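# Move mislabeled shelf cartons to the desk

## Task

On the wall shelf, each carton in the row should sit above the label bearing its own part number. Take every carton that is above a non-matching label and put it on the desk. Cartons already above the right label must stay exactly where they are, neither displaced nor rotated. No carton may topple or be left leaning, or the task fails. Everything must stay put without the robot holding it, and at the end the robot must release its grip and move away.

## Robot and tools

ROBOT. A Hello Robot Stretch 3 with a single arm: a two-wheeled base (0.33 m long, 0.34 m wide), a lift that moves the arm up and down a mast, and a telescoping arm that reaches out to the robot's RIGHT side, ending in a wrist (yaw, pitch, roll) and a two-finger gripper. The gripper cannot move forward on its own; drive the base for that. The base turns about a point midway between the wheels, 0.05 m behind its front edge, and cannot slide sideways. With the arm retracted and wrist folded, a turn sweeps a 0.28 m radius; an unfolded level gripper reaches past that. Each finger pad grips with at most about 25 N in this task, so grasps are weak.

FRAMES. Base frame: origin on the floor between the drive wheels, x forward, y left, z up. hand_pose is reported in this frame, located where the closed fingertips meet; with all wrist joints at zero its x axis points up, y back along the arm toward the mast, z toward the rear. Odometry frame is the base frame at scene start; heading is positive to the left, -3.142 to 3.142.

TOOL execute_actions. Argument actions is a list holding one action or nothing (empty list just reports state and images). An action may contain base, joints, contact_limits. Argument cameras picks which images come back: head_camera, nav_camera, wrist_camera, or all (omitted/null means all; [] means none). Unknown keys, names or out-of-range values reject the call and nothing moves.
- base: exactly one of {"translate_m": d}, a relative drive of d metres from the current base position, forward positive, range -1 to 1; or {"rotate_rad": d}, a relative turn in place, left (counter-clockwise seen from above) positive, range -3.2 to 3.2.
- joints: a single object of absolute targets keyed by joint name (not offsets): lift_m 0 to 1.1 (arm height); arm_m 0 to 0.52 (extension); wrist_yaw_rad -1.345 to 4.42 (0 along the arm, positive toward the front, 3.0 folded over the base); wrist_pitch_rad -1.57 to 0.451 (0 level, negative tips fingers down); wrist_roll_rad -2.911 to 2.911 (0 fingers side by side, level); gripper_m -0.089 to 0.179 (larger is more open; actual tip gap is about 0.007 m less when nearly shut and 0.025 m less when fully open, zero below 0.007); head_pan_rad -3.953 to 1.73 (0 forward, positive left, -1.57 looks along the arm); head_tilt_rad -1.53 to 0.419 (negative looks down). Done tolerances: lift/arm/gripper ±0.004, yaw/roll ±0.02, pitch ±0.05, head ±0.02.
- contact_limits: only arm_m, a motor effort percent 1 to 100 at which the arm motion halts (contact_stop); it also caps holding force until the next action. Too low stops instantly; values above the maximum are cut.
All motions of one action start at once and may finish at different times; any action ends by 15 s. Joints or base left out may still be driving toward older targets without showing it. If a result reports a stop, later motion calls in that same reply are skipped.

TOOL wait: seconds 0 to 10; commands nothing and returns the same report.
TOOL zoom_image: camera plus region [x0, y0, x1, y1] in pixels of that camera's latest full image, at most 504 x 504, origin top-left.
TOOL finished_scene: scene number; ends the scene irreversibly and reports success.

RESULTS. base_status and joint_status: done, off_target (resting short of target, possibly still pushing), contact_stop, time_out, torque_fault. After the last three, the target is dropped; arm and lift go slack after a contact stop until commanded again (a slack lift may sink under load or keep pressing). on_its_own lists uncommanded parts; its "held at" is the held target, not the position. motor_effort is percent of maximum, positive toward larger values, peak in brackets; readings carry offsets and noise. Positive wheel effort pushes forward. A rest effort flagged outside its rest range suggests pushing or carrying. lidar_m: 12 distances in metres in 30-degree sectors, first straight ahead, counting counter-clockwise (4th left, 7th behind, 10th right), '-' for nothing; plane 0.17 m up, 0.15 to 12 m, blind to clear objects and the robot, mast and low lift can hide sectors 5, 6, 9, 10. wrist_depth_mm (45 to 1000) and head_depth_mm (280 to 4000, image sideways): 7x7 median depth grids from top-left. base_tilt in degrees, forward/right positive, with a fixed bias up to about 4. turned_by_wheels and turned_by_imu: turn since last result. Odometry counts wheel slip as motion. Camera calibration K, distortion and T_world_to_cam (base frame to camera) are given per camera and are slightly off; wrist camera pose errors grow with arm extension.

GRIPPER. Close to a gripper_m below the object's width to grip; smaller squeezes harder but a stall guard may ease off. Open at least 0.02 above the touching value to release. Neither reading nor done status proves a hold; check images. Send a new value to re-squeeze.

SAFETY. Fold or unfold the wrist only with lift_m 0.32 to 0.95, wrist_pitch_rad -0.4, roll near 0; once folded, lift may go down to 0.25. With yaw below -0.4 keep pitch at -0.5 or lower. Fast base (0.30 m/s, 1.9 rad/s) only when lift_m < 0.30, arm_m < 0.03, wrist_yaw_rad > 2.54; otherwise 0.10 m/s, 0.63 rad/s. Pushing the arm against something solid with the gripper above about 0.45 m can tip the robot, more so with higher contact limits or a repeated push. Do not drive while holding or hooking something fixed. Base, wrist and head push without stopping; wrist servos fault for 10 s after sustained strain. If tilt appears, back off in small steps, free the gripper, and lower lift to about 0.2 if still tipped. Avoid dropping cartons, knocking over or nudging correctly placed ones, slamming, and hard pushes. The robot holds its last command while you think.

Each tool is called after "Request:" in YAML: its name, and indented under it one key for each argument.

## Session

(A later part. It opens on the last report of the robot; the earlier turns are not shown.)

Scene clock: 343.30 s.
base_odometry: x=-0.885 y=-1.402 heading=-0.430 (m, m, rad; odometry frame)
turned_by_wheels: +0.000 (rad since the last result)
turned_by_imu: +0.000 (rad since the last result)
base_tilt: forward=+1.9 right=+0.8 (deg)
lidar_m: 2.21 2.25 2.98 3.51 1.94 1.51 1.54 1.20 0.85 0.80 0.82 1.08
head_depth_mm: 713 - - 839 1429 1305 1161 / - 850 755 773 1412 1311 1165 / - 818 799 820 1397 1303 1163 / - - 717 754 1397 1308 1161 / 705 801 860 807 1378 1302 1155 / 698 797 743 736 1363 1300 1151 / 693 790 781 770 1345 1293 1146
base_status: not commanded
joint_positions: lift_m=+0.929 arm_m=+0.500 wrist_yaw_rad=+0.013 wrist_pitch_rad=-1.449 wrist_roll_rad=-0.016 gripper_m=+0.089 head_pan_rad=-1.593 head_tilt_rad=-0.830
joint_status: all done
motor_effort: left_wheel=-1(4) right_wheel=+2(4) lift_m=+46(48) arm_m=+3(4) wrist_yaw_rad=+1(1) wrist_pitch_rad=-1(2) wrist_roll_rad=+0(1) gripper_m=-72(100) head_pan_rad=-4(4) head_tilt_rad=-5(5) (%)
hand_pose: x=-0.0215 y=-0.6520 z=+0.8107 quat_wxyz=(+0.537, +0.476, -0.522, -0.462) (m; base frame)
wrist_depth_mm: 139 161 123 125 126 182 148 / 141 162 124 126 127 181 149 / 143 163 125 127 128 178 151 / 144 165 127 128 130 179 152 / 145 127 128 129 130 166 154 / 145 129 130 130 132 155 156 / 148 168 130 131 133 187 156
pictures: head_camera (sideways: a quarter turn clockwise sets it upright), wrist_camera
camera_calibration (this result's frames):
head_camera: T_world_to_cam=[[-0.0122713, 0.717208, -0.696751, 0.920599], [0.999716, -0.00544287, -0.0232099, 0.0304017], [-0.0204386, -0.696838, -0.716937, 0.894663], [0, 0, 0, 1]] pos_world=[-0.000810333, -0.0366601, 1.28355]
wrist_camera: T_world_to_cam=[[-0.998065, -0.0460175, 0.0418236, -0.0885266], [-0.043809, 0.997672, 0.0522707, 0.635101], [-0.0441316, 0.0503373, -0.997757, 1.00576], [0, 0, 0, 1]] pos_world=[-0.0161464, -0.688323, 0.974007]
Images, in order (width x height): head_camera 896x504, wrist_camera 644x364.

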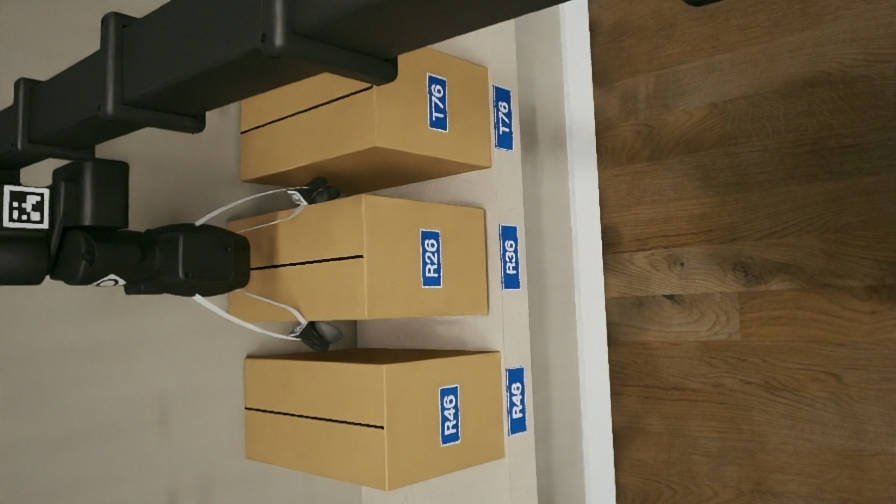

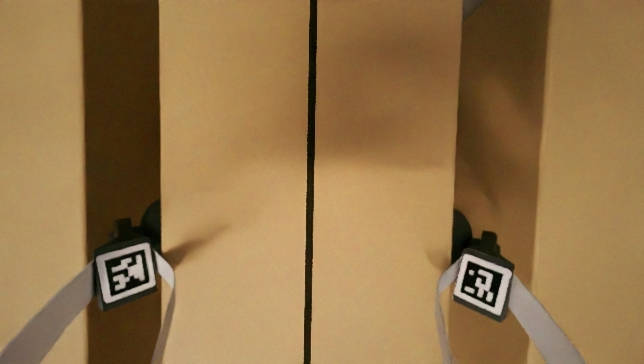

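Request:
execute_actions:
  actions:
    - {"joints":{"lift_m":0.965}}
  cameras: []

Request:
execute_actions:
  actions:
    - {"joints":{"arm_m":0.10}}
  cameras: ["nav_camera","wrist_camera"]

Request:
execute_actions:
  actions:
    - {"base":{"rotate_rad":1.59},"joints":{"lift_m":1.09,"head_pan_rad":0,"head_tilt_rad":-0.5}}
  cameras: ["head_camera"]

Scene clock: 352.03 s.
base_odometry: x=-0.885 y=-1.402 heading=-0.430 (m, m, rad; odometry frame)
turned_by_wheels: +0.000 (rad since the last result)
turned_by_imu: -0.001 (rad since the last result)
base_tilt: forward=+1.9 right=+0.8 (deg)
lidar_m: 2.20 2.26 2.98 3.51 1.94 1.50 1.54 1.20 0.84 0.80 0.82 1.08
head_depth_mm: - - 736 855 1432 1319 1167 / - 834 761 777 1411 1316 1161 / 745 820 776 823 1407 1316 1163 / - 766 675 754 1389 1311 1158 / 705 788 864 811 1383 1303 1157 / 698 795 739 737 1360 1295 1151 / 693 792 782 773 1344 1294 1146
base_status: not commanded
joint_positions: lift_m=+0.964 arm_m=+0.500 wrist_yaw_rad=+0.013 wrist_pitch_rad=-1.449 wrist_roll_rad=-0.016 gripper_m=+0.098 head_pan_rad=-1.593 head_tilt_rad=-0.830
joint_status: all done
on_its_own: gripper_m is held at +0.097, not at your +0.085, by its stall guard, which is not easing now
motor_effort: left_wheel=-2(1) right_wheel=+2(2) lift_m=+46(48) arm_m=+4(3) wrist_yaw_rad=+1(1) wrist_pitch_rad=-2(1) wrist_roll_rad=+1(1) gripper_m=-59(60) head_pan_rad=-4(4) head_tilt_rad=-4(5) (%)
hand_pose: x=-0.0215 y=-0.6520 z=+0.8457 quat_wxyz=(+0.537, +0.476, -0.522, -0.462) (m; base frame)
wrist_depth_mm: 172 174 123 125 126 183 183 / 175 175 124 126 127 184 185 / 176 177 126 127 128 187 187 / 177 179 127 128 129 188 189 / 180 128 128 129 131 189 190 / 181 128 129 131 132 191 193 / 183 184 130 131 133 193 194
pictures: none
No camera images: the call's "cameras" was empty. Leave "cameras" out to get every camera's image.

Scene clock: 356.17 s.
base_odometry: x=-0.885 y=-1.402 heading=-0.430 (m, m, rad; odometry frame)
turned_by_wheels: +0.000 (rad since the last result)
turned_by_imu: -0.001 (rad since the last result)
base_tilt: forward=+2.1 right=+0.9 (deg)
lidar_m: 2.21 2.26 2.99 3.50 1.94 1.51 1.54 1.20 0.84 0.80 0.82 1.08
head_depth_mm: 725 - - - 1429 1321 1165 / 713 - - - 1418 1321 1151 / 714 786 - - 1290 410 419 / 710 782 - - - 410 407 / 705 806 912 817 467 414 423 / 697 796 741 737 1359 1277 1153 / 692 790 784 774 1345 1295 1148
base_status: not commanded
joint_positions: lift_m=+0.964 arm_m=+0.100 wrist_yaw_rad=+0.014 wrist_pitch_rad=-1.449 wrist_roll_rad=-0.016 gripper_m=+0.098 head_pan_rad=-1.593 head_tilt_rad=-0.830
joint_status: all done
on_its_own: gripper_m is held at +0.097, not at your +0.085, by its stall guard, which is not easing now
motor_effort: left_wheel=-2(1) right_wheel=+2(2) lift_m=+46(46) arm_m=-3(4) wrist_yaw_rad=+1(1) wrist_pitch_rad=-1(1) wrist_roll_rad=+0(1) gripper_m=-58(59) head_pan_rad=-4(4) head_tilt_rad=-5(5) (%)
hand_pose: x=-0.0215 y=-0.2524 z=+0.8456 quat_wxyz=(+0.537, +0.476, -0.522, -0.462) (m; base frame)
wrist_depth_mm: 943 940 124 125 126 - - / 967 974 124 126 127 - - / 959 977 126 127 128 - - / 986 - 127 128 130 - - / 994 127 128 129 130 - - / 989 128 130 131 132 - - / - - 130 132 134 - -
pictures: nav_camera (sideways: a quarter turn counterclockwise sets it upright), wrist_camera
camera_calibration (this result's frames):
nav_camera: T_world_to_cam=[[0.0182513, -0.711917, 0.702027, -0.872185], [-0.998617, 0.0216422, 0.0479092, -0.004304], [-0.0493008, -0.701931, -0.710537, 0.886821], [0, 0, 0, 1]] pos_world=[0.0553415, 0.00165733, 1.24262]
wrist_camera: T_world_to_cam=[[-0.998042, -0.0465347, 0.0418026, -0.0717146], [-0.0442988, 0.997616, 0.0529107, 0.234097], [-0.0441651, 0.0509553, -0.997724, 1.02067], [0, 0, 0, 1]] pos_world=[-0.0161258, -0.288885, 1.00896]
Images, in order (width x height): nav_camera 672x504, wrist_camera 644x364.

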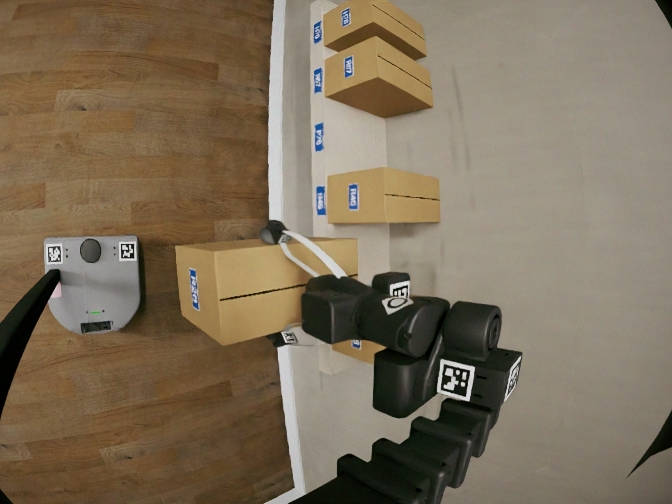

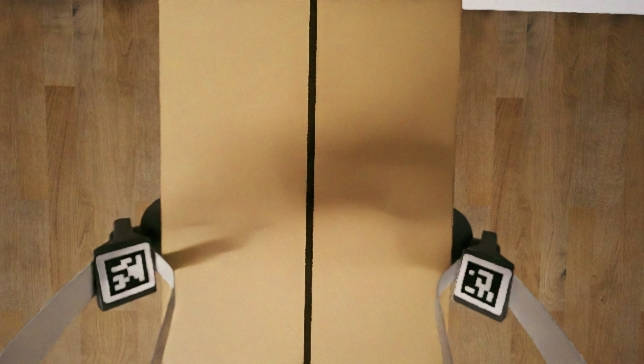

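Scene clock: 359.63 s.
base_odometry: x=-0.885 y=-1.402 heading=+1.160 (m, m, rad; odometry frame)
turned_by_wheels: +1.590 (rad since the last result)
turned_by_imu: +1.610 (rad since the last result)
base_tilt: forward=+2.0 right=+0.8 (deg)
lidar_m: 3.49 1.94 1.51 1.54 1.18 0.84 0.80 0.82 1.10 2.21 2.27 3.03
head_depth_mm: 3476 3763 3993 2791 2047 1640 1372 / 3433 3699 3872 2714 2052 1627 1354 / 3414 3618 3785 2710 2038 1638 1354 / 3410 3550 3894 2695 2027 1617 1350 / 3398 3644 3856 2652 2008 1610 1343 / 3358 3516 3770 2664 1995 1612 1337 / 3365 3591 3669 2612 1979 1605 1332
base_status: done
joint_positions: lift_m=+1.089 arm_m=+0.100 wrist_yaw_rad=+0.014 wrist_pitch_rad=-1.449 wrist_roll_rad=-0.016 gripper_m=+0.098 head_pan_rad=-0.007 head_tilt_rad=-0.507
joint_status: all done
on_its_own: gripper_m is held at +0.097, not at your +0.085, by its stall guard, which is not easing now
motor_effort: left_wheel=-3(9) right_wheel=+3(8) lift_m=+45(47) arm_m=-3(3) wrist_yaw_rad=+1(0) wrist_pitch_rad=-1(0) wrist_roll_rad=+0(1) gripper_m=-59(58) head_pan_rad=+3(47) head_tilt_rad=+3(23) (%)
hand_pose: x=-0.0215 y=-0.2524 z=+0.9707 quat_wxyz=(+0.537, +0.476, -0.522, -0.462) (m; base frame)
wrist_depth_mm: - - 123 125 126 - 866 / - - 124 126 127 - 865 / - - 126 127 128 - 853 / - - 127 128 130 - 839 / - 128 128 129 131 - 849 / - 129 129 130 132 - 560 / - - 130 132 133 - 543
pictures: head_camera (sideways: a quarter turn clockwise sets it upright)
camera_calibration (this result's frames):
head_camera: T_world_to_cam=[[-0.459204, -0.025097, -0.887976, 1.17261], [-0.00165975, 0.999623, -0.0273942, 0.0419683], [0.888329, -0.0111057, -0.459073, 0.553657], [0, 0, 0, 1]] pos_world=[0.046709, -0.00637459, 1.29657]
Images, in order (width x height): head_camera 896x504.

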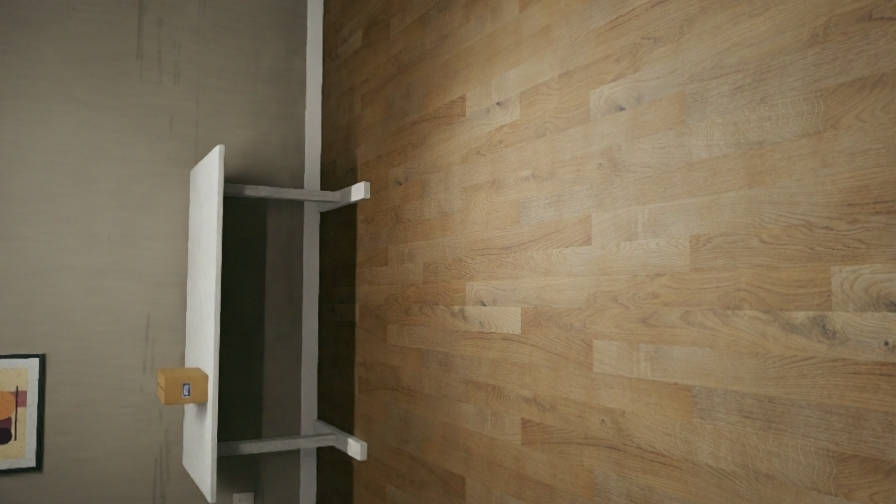

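Request:
execute_actions:
  actions:
    - {"base":{"translate_m":1.0}}
  cameras: []

Request:
execute_actions:
  actions:
    - {"base":{"translate_m":1.0}}
  cameras: []

Request:
execute_actions:
  actions:
    - {"base":{"translate_m":0.72}}
  cameras: ["head_camera"]

Request:
execute_actions:
  actions:
    - {"base":{"rotate_rad":1.55},"joints":{"head_pan_rad":-1.6,"head_tilt_rad":-0.79}}

Scene clock: 375.33 s.
base_odometry: x=-0.485 y=-0.485 heading=+1.160 (m, m, rad; odometry frame)
turned_by_wheels: +0.000 (rad since the last result)
turned_by_imu: +0.000 (rad since the last result)
base_tilt: forward=+1.8 right=+0.8 (deg)
lidar_m: 2.54 2.30 1.32 1.19 1.62 1.88 1.79 1.85 2.28 2.18 2.24 2.97
head_depth_mm: 2539 2789 3041 2806 2063 1638 1366 / 2574 2795 3096 2706 2035 1645 1358 / 2567 2738 3007 2702 2038 1624 1354 / 2568 2728 3031 2678 2009 1616 1350 / 2543 2683 2977 2657 2003 1622 1342 / 2547 2675 2972 2648 1994 1609 1334 / 2508 2658 2904 2669 1980 1594 1331
base_status: done
joint_positions: lift_m=+1.089 arm_m=+0.100 wrist_yaw_rad=+0.014 wrist_pitch_rad=-1.449 wrist_roll_rad=-0.016 gripper_m=+0.098 head_pan_rad=-0.007 head_tilt_rad=-0.507
joint_status: not commanded
on_its_own: gripper_m is held at +0.097, not at your +0.085, by its stall guard, which is not easing now
motor_effort: left_wheel=-4(6) right_wheel=+3(9) lift_m=+46(46) arm_m=-3(3) wrist_yaw_rad=+1(1) wrist_pitch_rad=-1(1) wrist_roll_rad=+1(0) gripper_m=-60(60) head_pan_rad=+4(2) head_tilt_rad=+4(3) (%)
hand_pose: x=-0.0215 y=-0.2524 z=+0.9707 quat_wxyz=(+0.537, +0.476, -0.522, -0.462) (m; base frame)
wrist_depth_mm: - - 123 125 126 - - / - - 124 126 127 - - / - - 125 127 128 - - / - - 126 128 130 - - / - 128 128 129 131 - - / - 128 129 131 132 - - / - - 130 132 133 - -
pictures: none
No camera images: the call's "cameras" was empty. Leave "cameras" out to get every camera's image.

Scene clock: 386.57 s.
base_odometry: x=-0.085 y=+0.432 heading=+1.160 (m, m, rad; odometry frame)
turned_by_wheels: +0.000 (rad since the last result)
turned_by_imu: +0.001 (rad since the last result)
base_tilt: forward=+2.0 right=+0.9 (deg)
lidar_m: 1.59 1.69 1.67 1.23 1.38 2.22 2.78 2.87 2.25 2.15 2.20 1.57
head_depth_mm: 1695 1850 1967 2215 2062 1642 1359 / 1695 1835 1834 1704 1920 1638 1364 / 1680 1825 1821 2209 2035 1638 1355 / 1683 1810 1788 2167 2027 1619 1351 / 1675 1815 1767 2144 2029 1626 1344 / 1668 1793 1746 2171 2000 1598 1336 / 1653 1803 1527 2145 1989 1595 1334
base_status: done
joint_positions: lift_m=+1.089 arm_m=+0.100 wrist_yaw_rad=+0.014 wrist_pitch_rad=-1.449 wrist_roll_rad=-0.016 gripper_m=+0.098 head_pan_rad=-0.007 head_tilt_rad=-0.507
joint_status: not commanded
on_its_own: gripper_m is held at +0.097, not at your +0.085, by its stall guard, which is not easing now
motor_effort: left_wheel=-4(5) right_wheel=+3(9) lift_m=+46(46) arm_m=-4(4) wrist_yaw_rad=+1(0) wrist_pitch_rad=-1(1) wrist_roll_rad=+1(1) gripper_m=-59(58) head_pan_rad=+3(3) head_tilt_rad=+4(3) (%)
hand_pose: x=-0.0215 y=-0.2524 z=+0.9707 quat_wxyz=(+0.537, +0.476, -0.522, -0.462) (m; base frame)
wrist_depth_mm: - - 123 124 126 - - / - - 125 126 127 - - / - - 126 127 129 - - / - - 127 128 129 - - / - 128 128 130 131 - - / - 128 129 131 132 - - / - - 130 132 134 - -
pictures: none
No camera images: the call's "cameras" was empty. Leave "cameras" out to get every camera's image.

Scene clock: 395.00 s.
base_odometry: x=+0.203 y=+1.092 heading=+1.159 (m, m, rad; odometry frame)
turned_by_wheels: +0.000 (rad since the last result)
turned_by_imu: +0.001 (rad since the last result)
base_tilt: forward=+2.0 right=+0.8 (deg)
lidar_m: 1.24 1.10 1.11 1.62 1.66 2.13 3.48 3.09 2.22 2.11 1.81 0.90
head_depth_mm: 1070 1159 1266 1224 917 730 1247 / 1054 1154 1259 1211 908 729 1296 / 1057 1141 1246 1216 905 726 1290 / 1048 1145 1244 1197 902 719 1290 / 1050 1141 1239 1193 893 718 1278 / 1043 1131 1230 1181 892 714 1273 / 1039 1128 1217 1176 889 710 1275
base_status: done
joint_positions: lift_m=+1.089 arm_m=+0.100 wrist_yaw_rad=+0.014 wrist_pitch_rad=-1.449 wrist_roll_rad=-0.016 gripper_m=+0.098 head_pan_rad=-0.007 head_tilt_rad=-0.507
joint_status: not commanded
on_its_own: gripper_m is held at +0.097, not at your +0.085, by its stall guard, which is not easing now
motor_effort: left_wheel=-3(5) right_wheel=+3(8) lift_m=+46(46) arm_m=-3(4) wrist_yaw_rad=+1(0) wrist_pitch_rad=-1(1) wrist_roll_rad=+1(0) gripper_m=-59(59) head_pan_rad=+4(4) head_tilt_rad=+2(3) (%)
hand_pose: x=-0.0215 y=-0.2524 z=+0.9707 quat_wxyz=(+0.537, +0.476, -0.522, -0.462) (m; base frame)
wrist_depth_mm: - - 124 125 126 - - / - - 124 126 127 - - / - - 125 127 128 - - / - - 127 128 130 - - / - 128 128 129 131 - - / - 128 129 130 132 - - / - - 131 132 133 - -
pictures: head_camera (sideways: a quarter turn clockwise sets it upright)
camera_calibration (this result's frames):
head_camera: T_world_to_cam=[[-0.459035, -0.0250981, -0.888064, 1.17273], [-0.00165429, 0.999623, -0.0273959, 0.0419704], [0.888417, -0.0111066, -0.458904, 0.553436], [0, 0, 0, 1]] pos_world=[0.04671, -0.00637461, 1.29658]
Images, in order (width x height): head_camera 896x504.

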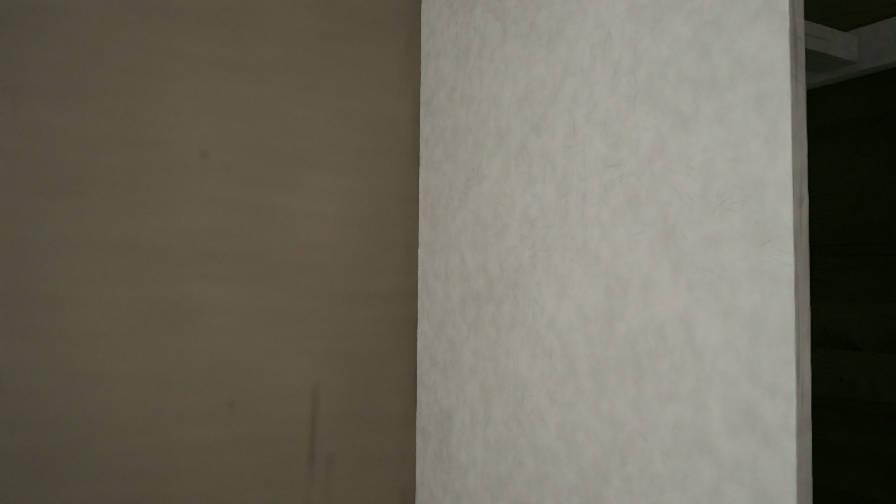

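Scene clock: 398.40 s.
base_odometry: x=+0.203 y=+1.092 heading=+2.709 (m, m, rad; odometry frame)
turned_by_wheels: +1.550 (rad since the last result)
turned_by_imu: +1.569 (rad since the last result)
base_tilt: forward=+1.9 right=+0.8 (deg)
lidar_m: 1.62 1.34 1.68 3.47 3.14 2.24 2.11 1.86 0.90 1.24 1.12 1.10
head_depth_mm: - 1209 1008 820 1363 1323 1187 / - 1201 1002 814 345 293 1116 / - - - 379 338 292 345 / - - - 374 336 296 336 / 1097 1191 988 386 334 295 329 / 1091 1192 977 802 721 1300 1165 / 1080 1187 972 795 722 1316 1163
base_status: done
joint_positions: lift_m=+1.089 arm_m=+0.100 wrist_yaw_rad=+0.014 wrist_pitch_rad=-1.449 wrist_roll_rad=-0.016 gripper_m=+0.098 head_pan_rad=-1.593 head_tilt_rad=-0.780
joint_status: all done
on_its_own: gripper_m is held at +0.097, not at your +0.085, by its stall guard, which is not easing now
motor_effort: left_wheel=-2(11) right_wheel=+4(8) lift_m=+46(46) arm_m=-4(3) wrist_yaw_rad=+1(1) wrist_pitch_rad=-2(1) wrist_roll_rad=+1(1) gripper_m=-59(59) head_pan_rad=-4(46) head_tilt_rad=-5(21) (%)
hand_pose: x=-0.0215 y=-0.2524 z=+0.9707 quat_wxyz=(+0.537, +0.476, -0.522, -0.462) (m; base frame)
wrist_depth_mm: 396 397 123 124 126 407 416 / - - 124 126 127 - - / - - 125 127 128 - - / - - 127 128 129 - - / - 127 128 129 130 - - / - 129 129 130 132 - - / - - 130 132 133 - -
pictures: head_camera (sideways: a quarter turn clockwise sets it upright), nav_camera (sideways: a quarter turn counterclockwise sets it upright), wrist_camera
camera_calibration (this result's frames):
head_camera: T_world_to_cam=[[-0.0131991, 0.681698, -0.731515, 0.965909], [0.999691, -0.0064247, -0.0240251, 0.0314647], [-0.0210776, -0.731606, -0.681402, 0.848449], [0, 0, 0, 1]] pos_world=[-0.000822494, -0.0375256, 1.28547]
nav_camera: T_world_to_cam=[[0.0191838, -0.67615, 0.736514, -0.917136], [-0.998568, 0.0238316, 0.0478877, -0.00427942], [-0.0499316, -0.736379, -0.674725, 0.840246], [0, 0, 0, 1]] pos_world=[0.0552756, -0.00127998, 1.24262]
wrist_camera: T_world_to_cam=[[-0.99804, -0.0465676, 0.0418066, -0.0769523], [-0.0443314, 0.997615, 0.0529107, 0.227485], [-0.0441708, 0.0509537, -0.997724, 1.14539], [0, 0, 0, 1]] pos_world=[-0.0161239, -0.288888, 1.13397]
Images, in order (width x height): head_camera 896x504, nav_camera 672x504, wrist_camera 644x364.

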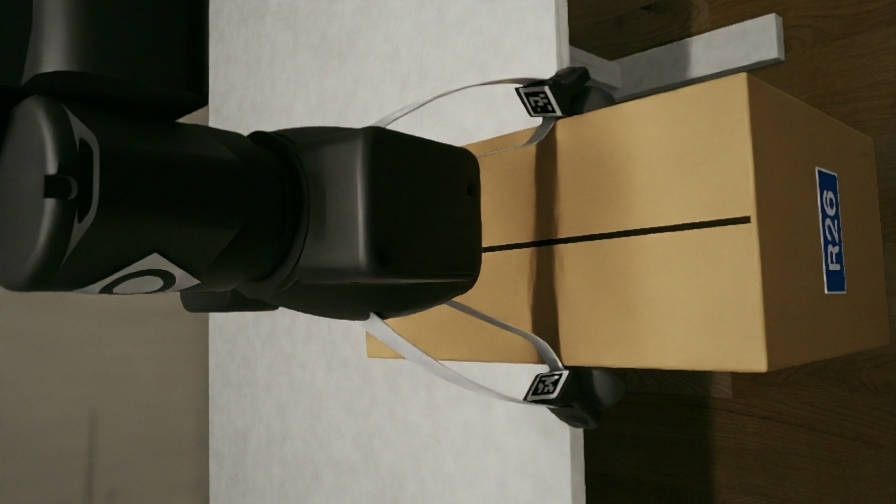

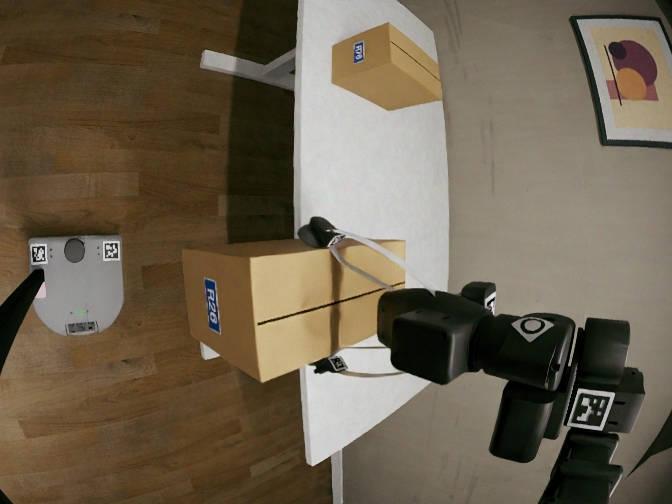

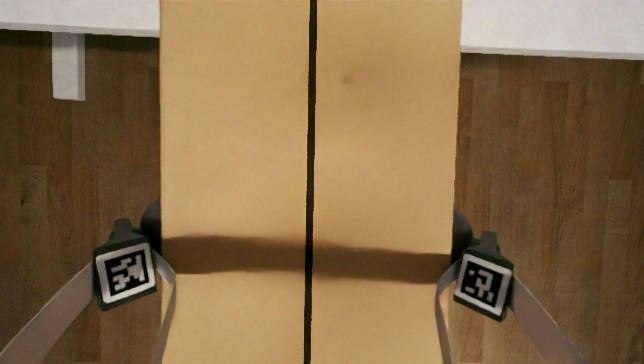

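Request:
execute_actions:
  actions:
    - {"base":{"translate_m":0.12},"joints":{"arm_m":0.5}}
  cameras: ["nav_camera"]

Request:
execute_actions:
  actions:
    - {"joints":{"lift_m":0.995}}
  cameras: ["head_camera"]

Request:
execute_actions:
  actions:
    - {"joints":{"lift_m":0.975}}
  cameras: ["head_camera"]

Scene clock: 409.40 s.
base_odometry: x=+0.094 y=+1.142 heading=+2.709 (m, m, rad; odometry frame)
turned_by_wheels: +0.000 (rad since the last result)
turned_by_imu: -0.001 (rad since the last result)
base_tilt: forward=+2.1 right=+0.9 (deg)
lidar_m: 1.50 1.24 1.59 3.48 3.33 2.36 2.23 1.84 0.96 1.24 1.02 1.58
head_depth_mm: 1123 1228 1009 819 1384 1346 1186 / 1115 1215 998 814 1460 1341 1180 / 1110 1195 911 809 732 1333 1172 / - 636 608 765 727 1341 1178 / 1096 686 644 781 728 1341 1174 / 1084 1183 980 803 723 1329 1174 / 1073 1170 977 793 722 1325 1174
base_status: done
joint_positions: lift_m=+1.089 arm_m=+0.500 wrist_yaw_rad=+0.014 wrist_pitch_rad=-1.449 wrist_roll_rad=-0.016 gripper_m=+0.098 head_pan_rad=-1.593 head_tilt_rad=-0.780
joint_status: all done
on_its_own: gripper_m is held at +0.097, not at your +0.085, by its stall guard, which is not easing now
motor_effort: left_wheel=-3(6) right_wheel=+4(9) lift_m=+46(46) arm_m=+4(4) wrist_yaw_rad=+1(0) wrist_pitch_rad=-2(1) wrist_roll_rad=+1(0) gripper_m=-59(58) head_pan_rad=-4(4) head_tilt_rad=-4(4) (%)
hand_pose: x=-0.0215 y=-0.6518 z=+0.9707 quat_wxyz=(+0.537, +0.476, -0.522, -0.462) (m; base frame)
wrist_depth_mm: 388 394 123 125 126 405 410 / 389 394 124 126 127 411 420 / 391 399 125 127 128 417 419 / 392 407 127 128 130 419 423 / 402 128 128 129 131 425 431 / 410 128 129 131 132 430 435 / 417 416 130 131 133 - 435
pictures: nav_camera (sideways: a quarter turn counterclockwise sets it upright)
camera_calibration (this result's frames):
nav_camera: T_world_to_cam=[[0.0190555, -0.676318, 0.736363, -0.916938], [-0.998564, 0.0240047, 0.0478881, -0.00427991], [-0.0500638, -0.736218, -0.67489, 0.840462], [0, 0, 0, 1]] pos_world=[0.0552757, -0.00127575, 1.24262]
Images, in order (width x height): nav_camera 672x504.

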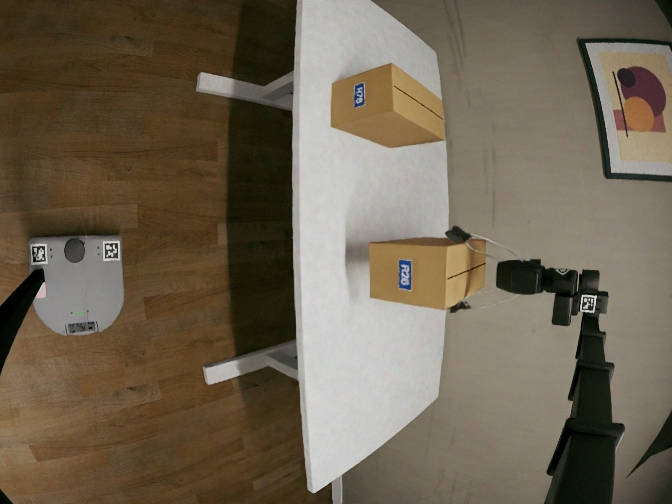

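Scene clock: 411.10 s.
base_odometry: x=+0.094 y=+1.142 heading=+2.709 (m, m, rad; odometry frame)
turned_by_wheels: +0.000 (rad since the last result)
turned_by_imu: +0.000 (rad since the last result)
base_tilt: forward=+2.0 right=+0.9 (deg)
lidar_m: 1.50 1.24 1.59 3.48 3.32 2.36 2.23 1.85 0.96 1.24 1.02 1.57
head_depth_mm: - 1249 981 822 1380 1345 1187 / 1156 1225 1002 816 1458 1342 1187 / 1148 1203 933 791 733 1347 1180 / - 778 652 718 732 1334 1174 / 1089 1188 810 761 726 1330 1173 / 1082 1182 978 799 722 1321 1169 / 1076 1172 971 794 721 1320 1162
base_status: not commanded
joint_positions: lift_m=+0.996 arm_m=+0.500 wrist_yaw_rad=+0.014 wrist_pitch_rad=-1.449 wrist_roll_rad=-0.016 gripper_m=+0.098 head_pan_rad=-1.593 head_tilt_rad=-0.780
joint_status: all done
on_its_own: gripper_m is held at +0.097, not at your +0.085, by its stall guard, which is not easing now
motor_effort: left_wheel=-3(3) right_wheel=+3(3) lift_m=+13(42) arm_m=+4(4) wrist_yaw_rad=+1(1) wrist_pitch_rad=-1(1) wrist_roll_rad=+1(1) gripper_m=-59(59) head_pan_rad=-4(4) head_tilt_rad=-4(5) (%)
hand_pose: x=-0.0215 y=-0.6518 z=+0.8772 quat_wxyz=(+0.537, +0.476, -0.522, -0.462) (m; base frame)
wrist_depth_mm: 302 305 123 124 126 317 318 / 303 306 124 126 127 320 324 / 308 308 125 127 128 322 328 / 309 311 127 128 129 325 327 / 317 128 128 129 131 329 332 / 316 129 129 130 132 334 336 / 321 322 130 132 134 335 338
pictures: head_camera (sideways: a quarter turn clockwise sets it upright)
camera_calibration (this result's frames):
head_camera: T_world_to_cam=[[-0.0130698, 0.681864, -0.731362, 0.965709], [0.99969, -0.00660355, -0.0240216, 0.03146], [-0.021209, -0.731449, -0.681566, 0.848663], [0, 0, 0, 1]] pos_world=[-0.000829327, -0.0375207, 1.28546]
Images, in order (width x height): head_camera 896x504.

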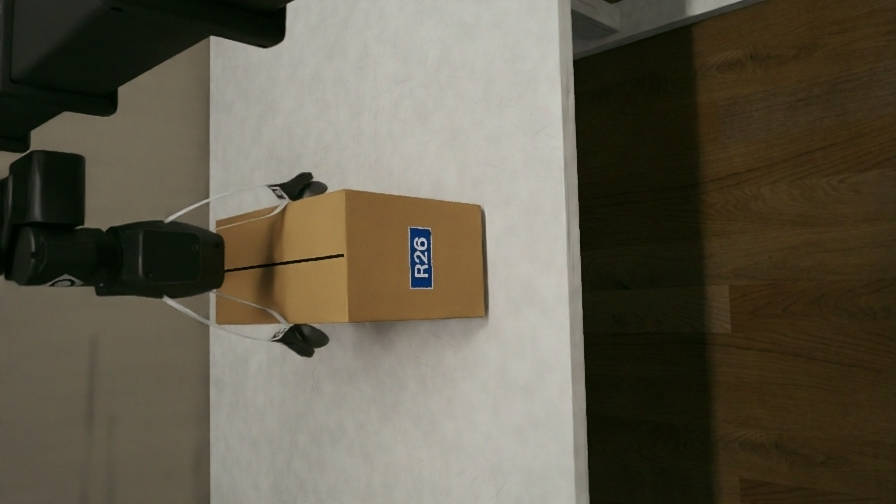

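Scene clock: 412.30 s.
base_odometry: x=+0.094 y=+1.142 heading=+2.709 (m, m, rad; odometry frame)
turned_by_wheels: +0.000 (rad since the last result)
turned_by_imu: +0.000 (rad since the last result)
base_tilt: forward=+2.0 right=+0.9 (deg)
lidar_m: 1.49 1.24 1.59 3.48 3.33 2.36 2.23 1.85 0.96 1.24 1.02 1.57
head_depth_mm: - - 946 825 1388 1363 1190 / - 1214 1003 813 1467 1338 1185 / 1148 1206 965 793 736 1334 1180 / - - 676 715 730 1334 1176 / 1087 1193 747 761 729 1330 1170 / 1088 1182 980 799 724 1334 1167 / 1077 1172 976 799 719 1317 1158
base_status: not commanded
joint_positions: lift_m=+0.981 arm_m=+0.500 wrist_yaw_rad=+0.014 wrist_pitch_rad=-1.450 wrist_roll_rad=-0.016 gripper_m=+0.098 head_pan_rad=-1.593 head_tilt_rad=-0.780
joint_status: lift_m contact_stop (moved -0.015 of -0.021)
on_its_own: gripper_m is held at +0.097, not at your +0.085, by its stall guard, which is not easing now; lift_m is slack since a contact_stop, until your next command for it (your +0.975 is given up)
motor_effort: left_wheel=-1(3) right_wheel=+2(3) lift_m=+29(29) arm_m=+4(4) wrist_yaw_rad=+1(1) wrist_pitch_rad=+0(1) wrist_roll_rad=+0(1) gripper_m=-62(60) head_pan_rad=-3(3) head_tilt_rad=-5(5) (%)
hand_pose: x=-0.0215 y=-0.6515 z=+0.8621 quat_wxyz=(+0.537, +0.476, -0.521, -0.462) (m; base frame)
wrist_depth_mm: 292 291 123 124 125 306 310 / 292 296 124 125 126 309 311 / 297 298 125 126 128 311 314 / 297 299 126 128 129 313 316 / 301 127 127 128 130 316 322 / 303 128 128 130 131 319 323 / 305 309 129 130 132 322 328
pictures: head_camera (sideways: a quarter turn clockwise sets it upright)
camera_calibration (this result's frames):
head_camera: T_world_to_cam=[[-0.0130654, 0.682064, -0.731176, 0.965466], [0.99969, -0.00659685, -0.0240172, 0.0314544], [-0.0212048, -0.731263, -0.681766, 0.848924], [0, 0, 0, 1]] pos_world=[-0.000829222, -0.0375162, 1.28545]
Images, in order (width x height): head_camera 896x504.

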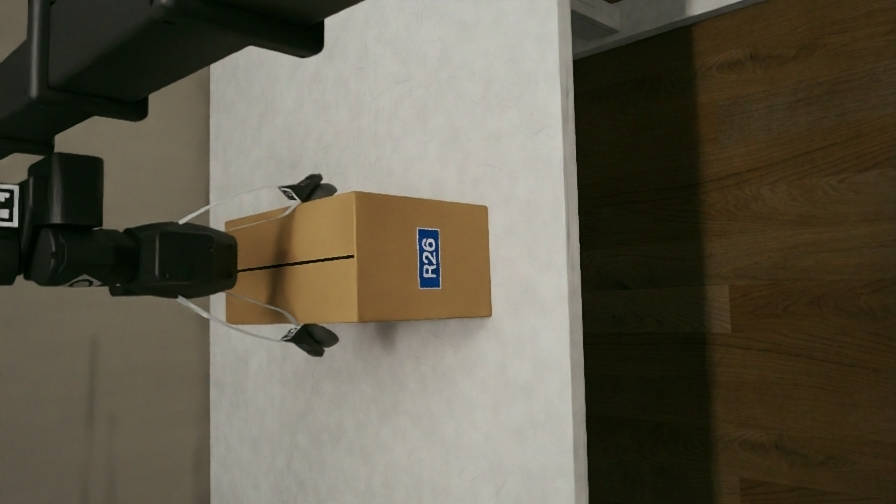

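Request:
execute_actions:
  actions:
    - {"joints":{"lift_m":0.981,"gripper_m":0.145}}
  cameras: []

Request:
execute_actions:
  actions:
    - {"joints":{"lift_m":1.06}}
  cameras: []

Request:
execute_actions:
  actions:
    - {"joints":{"arm_m":0.0}}
  cameras: ["nav_camera"]

Request:
finished_scene:
  scene: 1

Scene clock: 417.30 s.
base_odometry: x=+0.094 y=+1.142 heading=+2.709 (m, m, rad; odometry frame)
turned_by_wheels: +0.000 (rad since the last result)
turned_by_imu: -0.001 (rad since the last result)
base_tilt: forward=+2.1 right=+0.9 (deg)
lidar_m: 1.50 1.24 1.60 3.48 3.33 2.37 2.23 1.84 0.96 1.24 1.02 1.58
head_depth_mm: - - 944 818 1386 1338 1185 / - 1223 1001 815 1468 1354 1188 / 1148 1211 966 790 732 1337 1178 / - - 674 717 726 1339 1168 / 1089 1191 745 763 726 1338 1172 / 1088 1172 981 800 725 1324 1166 / 1080 1172 975 795 721 1316 1164
base_status: not commanded
joint_positions: lift_m=+0.981 arm_m=+0.500 wrist_yaw_rad=+0.014 wrist_pitch_rad=-1.450 wrist_roll_rad=-0.016 gripper_m=+0.142 head_pan_rad=-1.593 head_tilt_rad=-0.780
joint_status: all done
motor_effort: left_wheel=-1(1) right_wheel=+2(2) lift_m=+30(30) arm_m=+4(4) wrist_yaw_rad=+1(1) wrist_pitch_rad=-1(0) wrist_roll_rad=+1(0) gripper_m=+100(100) head_pan_rad=-4(5) head_tilt_rad=-5(4) (%)
hand_pose: x=-0.0215 y=-0.6515 z=+0.8624 quat_wxyz=(+0.537, +0.476, -0.521, -0.462) (m; base frame)
wrist_depth_mm: 287 291 121 122 123 305 307 / 289 294 122 123 124 306 309 / 293 295 123 124 126 308 312 / 296 299 124 125 126 311 315 / 301 125 125 126 128 320 315 / 303 215 127 128 129 - 321 / 304 307 128 129 130 319 324
pictures: none
No camera images: the call's "cameras" was empty. Leave "cameras" out to get every camera's image.

Scene clock: 418.87 s.
base_odometry: x=+0.094 y=+1.142 heading=+2.709 (m, m, rad; odometry frame)
turned_by_wheels: +0.000 (rad since the last result)
turned_by_imu: +0.000 (rad since the last result)
base_tilt: forward=+2.0 right=+0.8 (deg)
lidar_m: 1.50 1.24 1.59 3.48 3.33 2.36 2.23 1.84 0.96 1.24 1.02 1.58
head_depth_mm: 1123 1228 1008 816 1382 1344 1188 / 1118 1217 1003 815 1462 1345 1184 / 1103 1210 969 791 733 1343 1177 / - 1200 672 716 727 1343 1174 / 1086 1202 891 761 727 1333 1173 / 1089 1185 977 801 724 1333 1166 / 1080 1170 975 793 720 1320 1161
base_status: not commanded
joint_positions: lift_m=+1.059 arm_m=+0.500 wrist_yaw_rad=+0.014 wrist_pitch_rad=-1.450 wrist_roll_rad=-0.016 gripper_m=+0.145 head_pan_rad=-1.593 head_tilt_rad=-0.780
joint_status: all done
motor_effort: left_wheel=-1(1) right_wheel=+2(2) lift_m=+46(47) arm_m=+4(3) wrist_yaw_rad=+0(1) wrist_pitch_rad=-1(0) wrist_roll_rad=+0(1) gripper_m=+0(100) head_pan_rad=-3(4) head_tilt_rad=-4(4) (%)
hand_pose: x=-0.0215 y=-0.6515 z=+0.9407 quat_wxyz=(+0.537, +0.476, -0.521, -0.462) (m; base frame)
wrist_depth_mm: 365 366 197 197 373 384 383 / 364 366 198 199 378 383 385 / 371 371 200 201 380 386 394 / 370 375 202 204 386 394 395 / 374 380 205 205 394 399 399 / 377 383 205 207 392 - 400 / 385 388 208 209 394 403 404
pictures: none
No camera images: the call's "cameras" was empty. Leave "cameras" out to get every camera's image.

Scene clock: 423.73 s.
base_odometry: x=+0.094 y=+1.142 heading=+2.709 (m, m, rad; odometry frame)
turned_by_wheels: +0.000 (rad since the last result)
turned_by_imu: -0.001 (rad since the last result)
base_tilt: forward=+1.9 right=+0.7 (deg)
lidar_m: 1.50 1.24 1.59 3.48 3.31 2.36 2.23 1.84 0.96 1.24 1.02 1.58
head_depth_mm: - - - - - 1345 1168 / - - - - - - 1139 / - - - - - - 1131 / - - - - - - 1132 / 1093 1190 900 803 716 1298 1174 / 1083 1185 984 801 725 1352 1125 / 1077 1169 975 797 717 1324 1148
base_status: not commanded
joint_positions: lift_m=+1.059 arm_m=+0.000 wrist_yaw_rad=+0.014 wrist_pitch_rad=-1.450 wrist_roll_rad=-0.016 gripper_m=+0.145 head_pan_rad=-1.593 head_tilt_rad=-0.780
joint_status: all done
motor_effort: left_wheel=-1(1) right_wheel=+2(2) lift_m=+45(46) arm_m=-3(3) wrist_yaw_rad=+1(1) wrist_pitch_rad=+0(1) wrist_roll_rad=+1(0) gripper_m=+1(1) head_pan_rad=-4(4) head_tilt_rad=-4(4) (%)
hand_pose: x=-0.0215 y=-0.1522 z=+0.9407 quat_wxyz=(+0.537, +0.476, -0.521, -0.462) (m; base frame)
wrist_depth_mm: - - - - - - - / - - - - - - - / - - - - - - - / - - - - - - - / - - - - - - - / - - - - - - - / - - - - - - -
pictures: nav_camera (sideways: a quarter turn counterclockwise sets it upright)
camera_calibration (this result's frames):
nav_camera: T_world_to_cam=[[0.0190509, -0.67652, 0.736178, -0.916697], [-0.998565, 0.0239919, 0.0478885, -0.00428046], [-0.0500598, -0.736034, -0.675092, 0.840724], [0, 0, 0, 1]] pos_world=[0.0552761, -0.00125955, 1.24262]
Images, in order (width x height): nav_camera 672x504.

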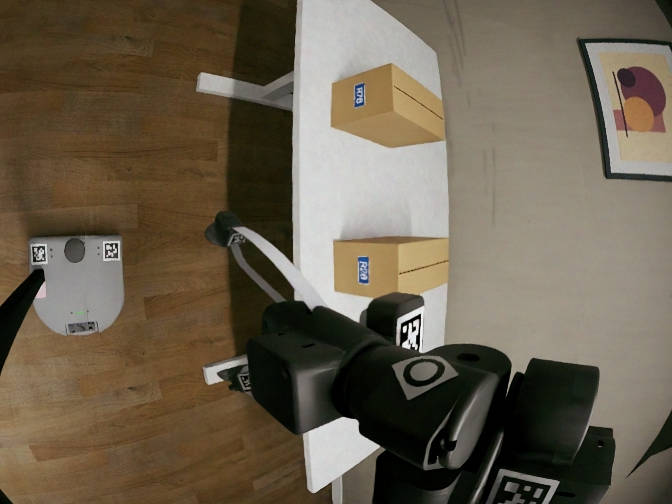

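The scene is finished: the task was done.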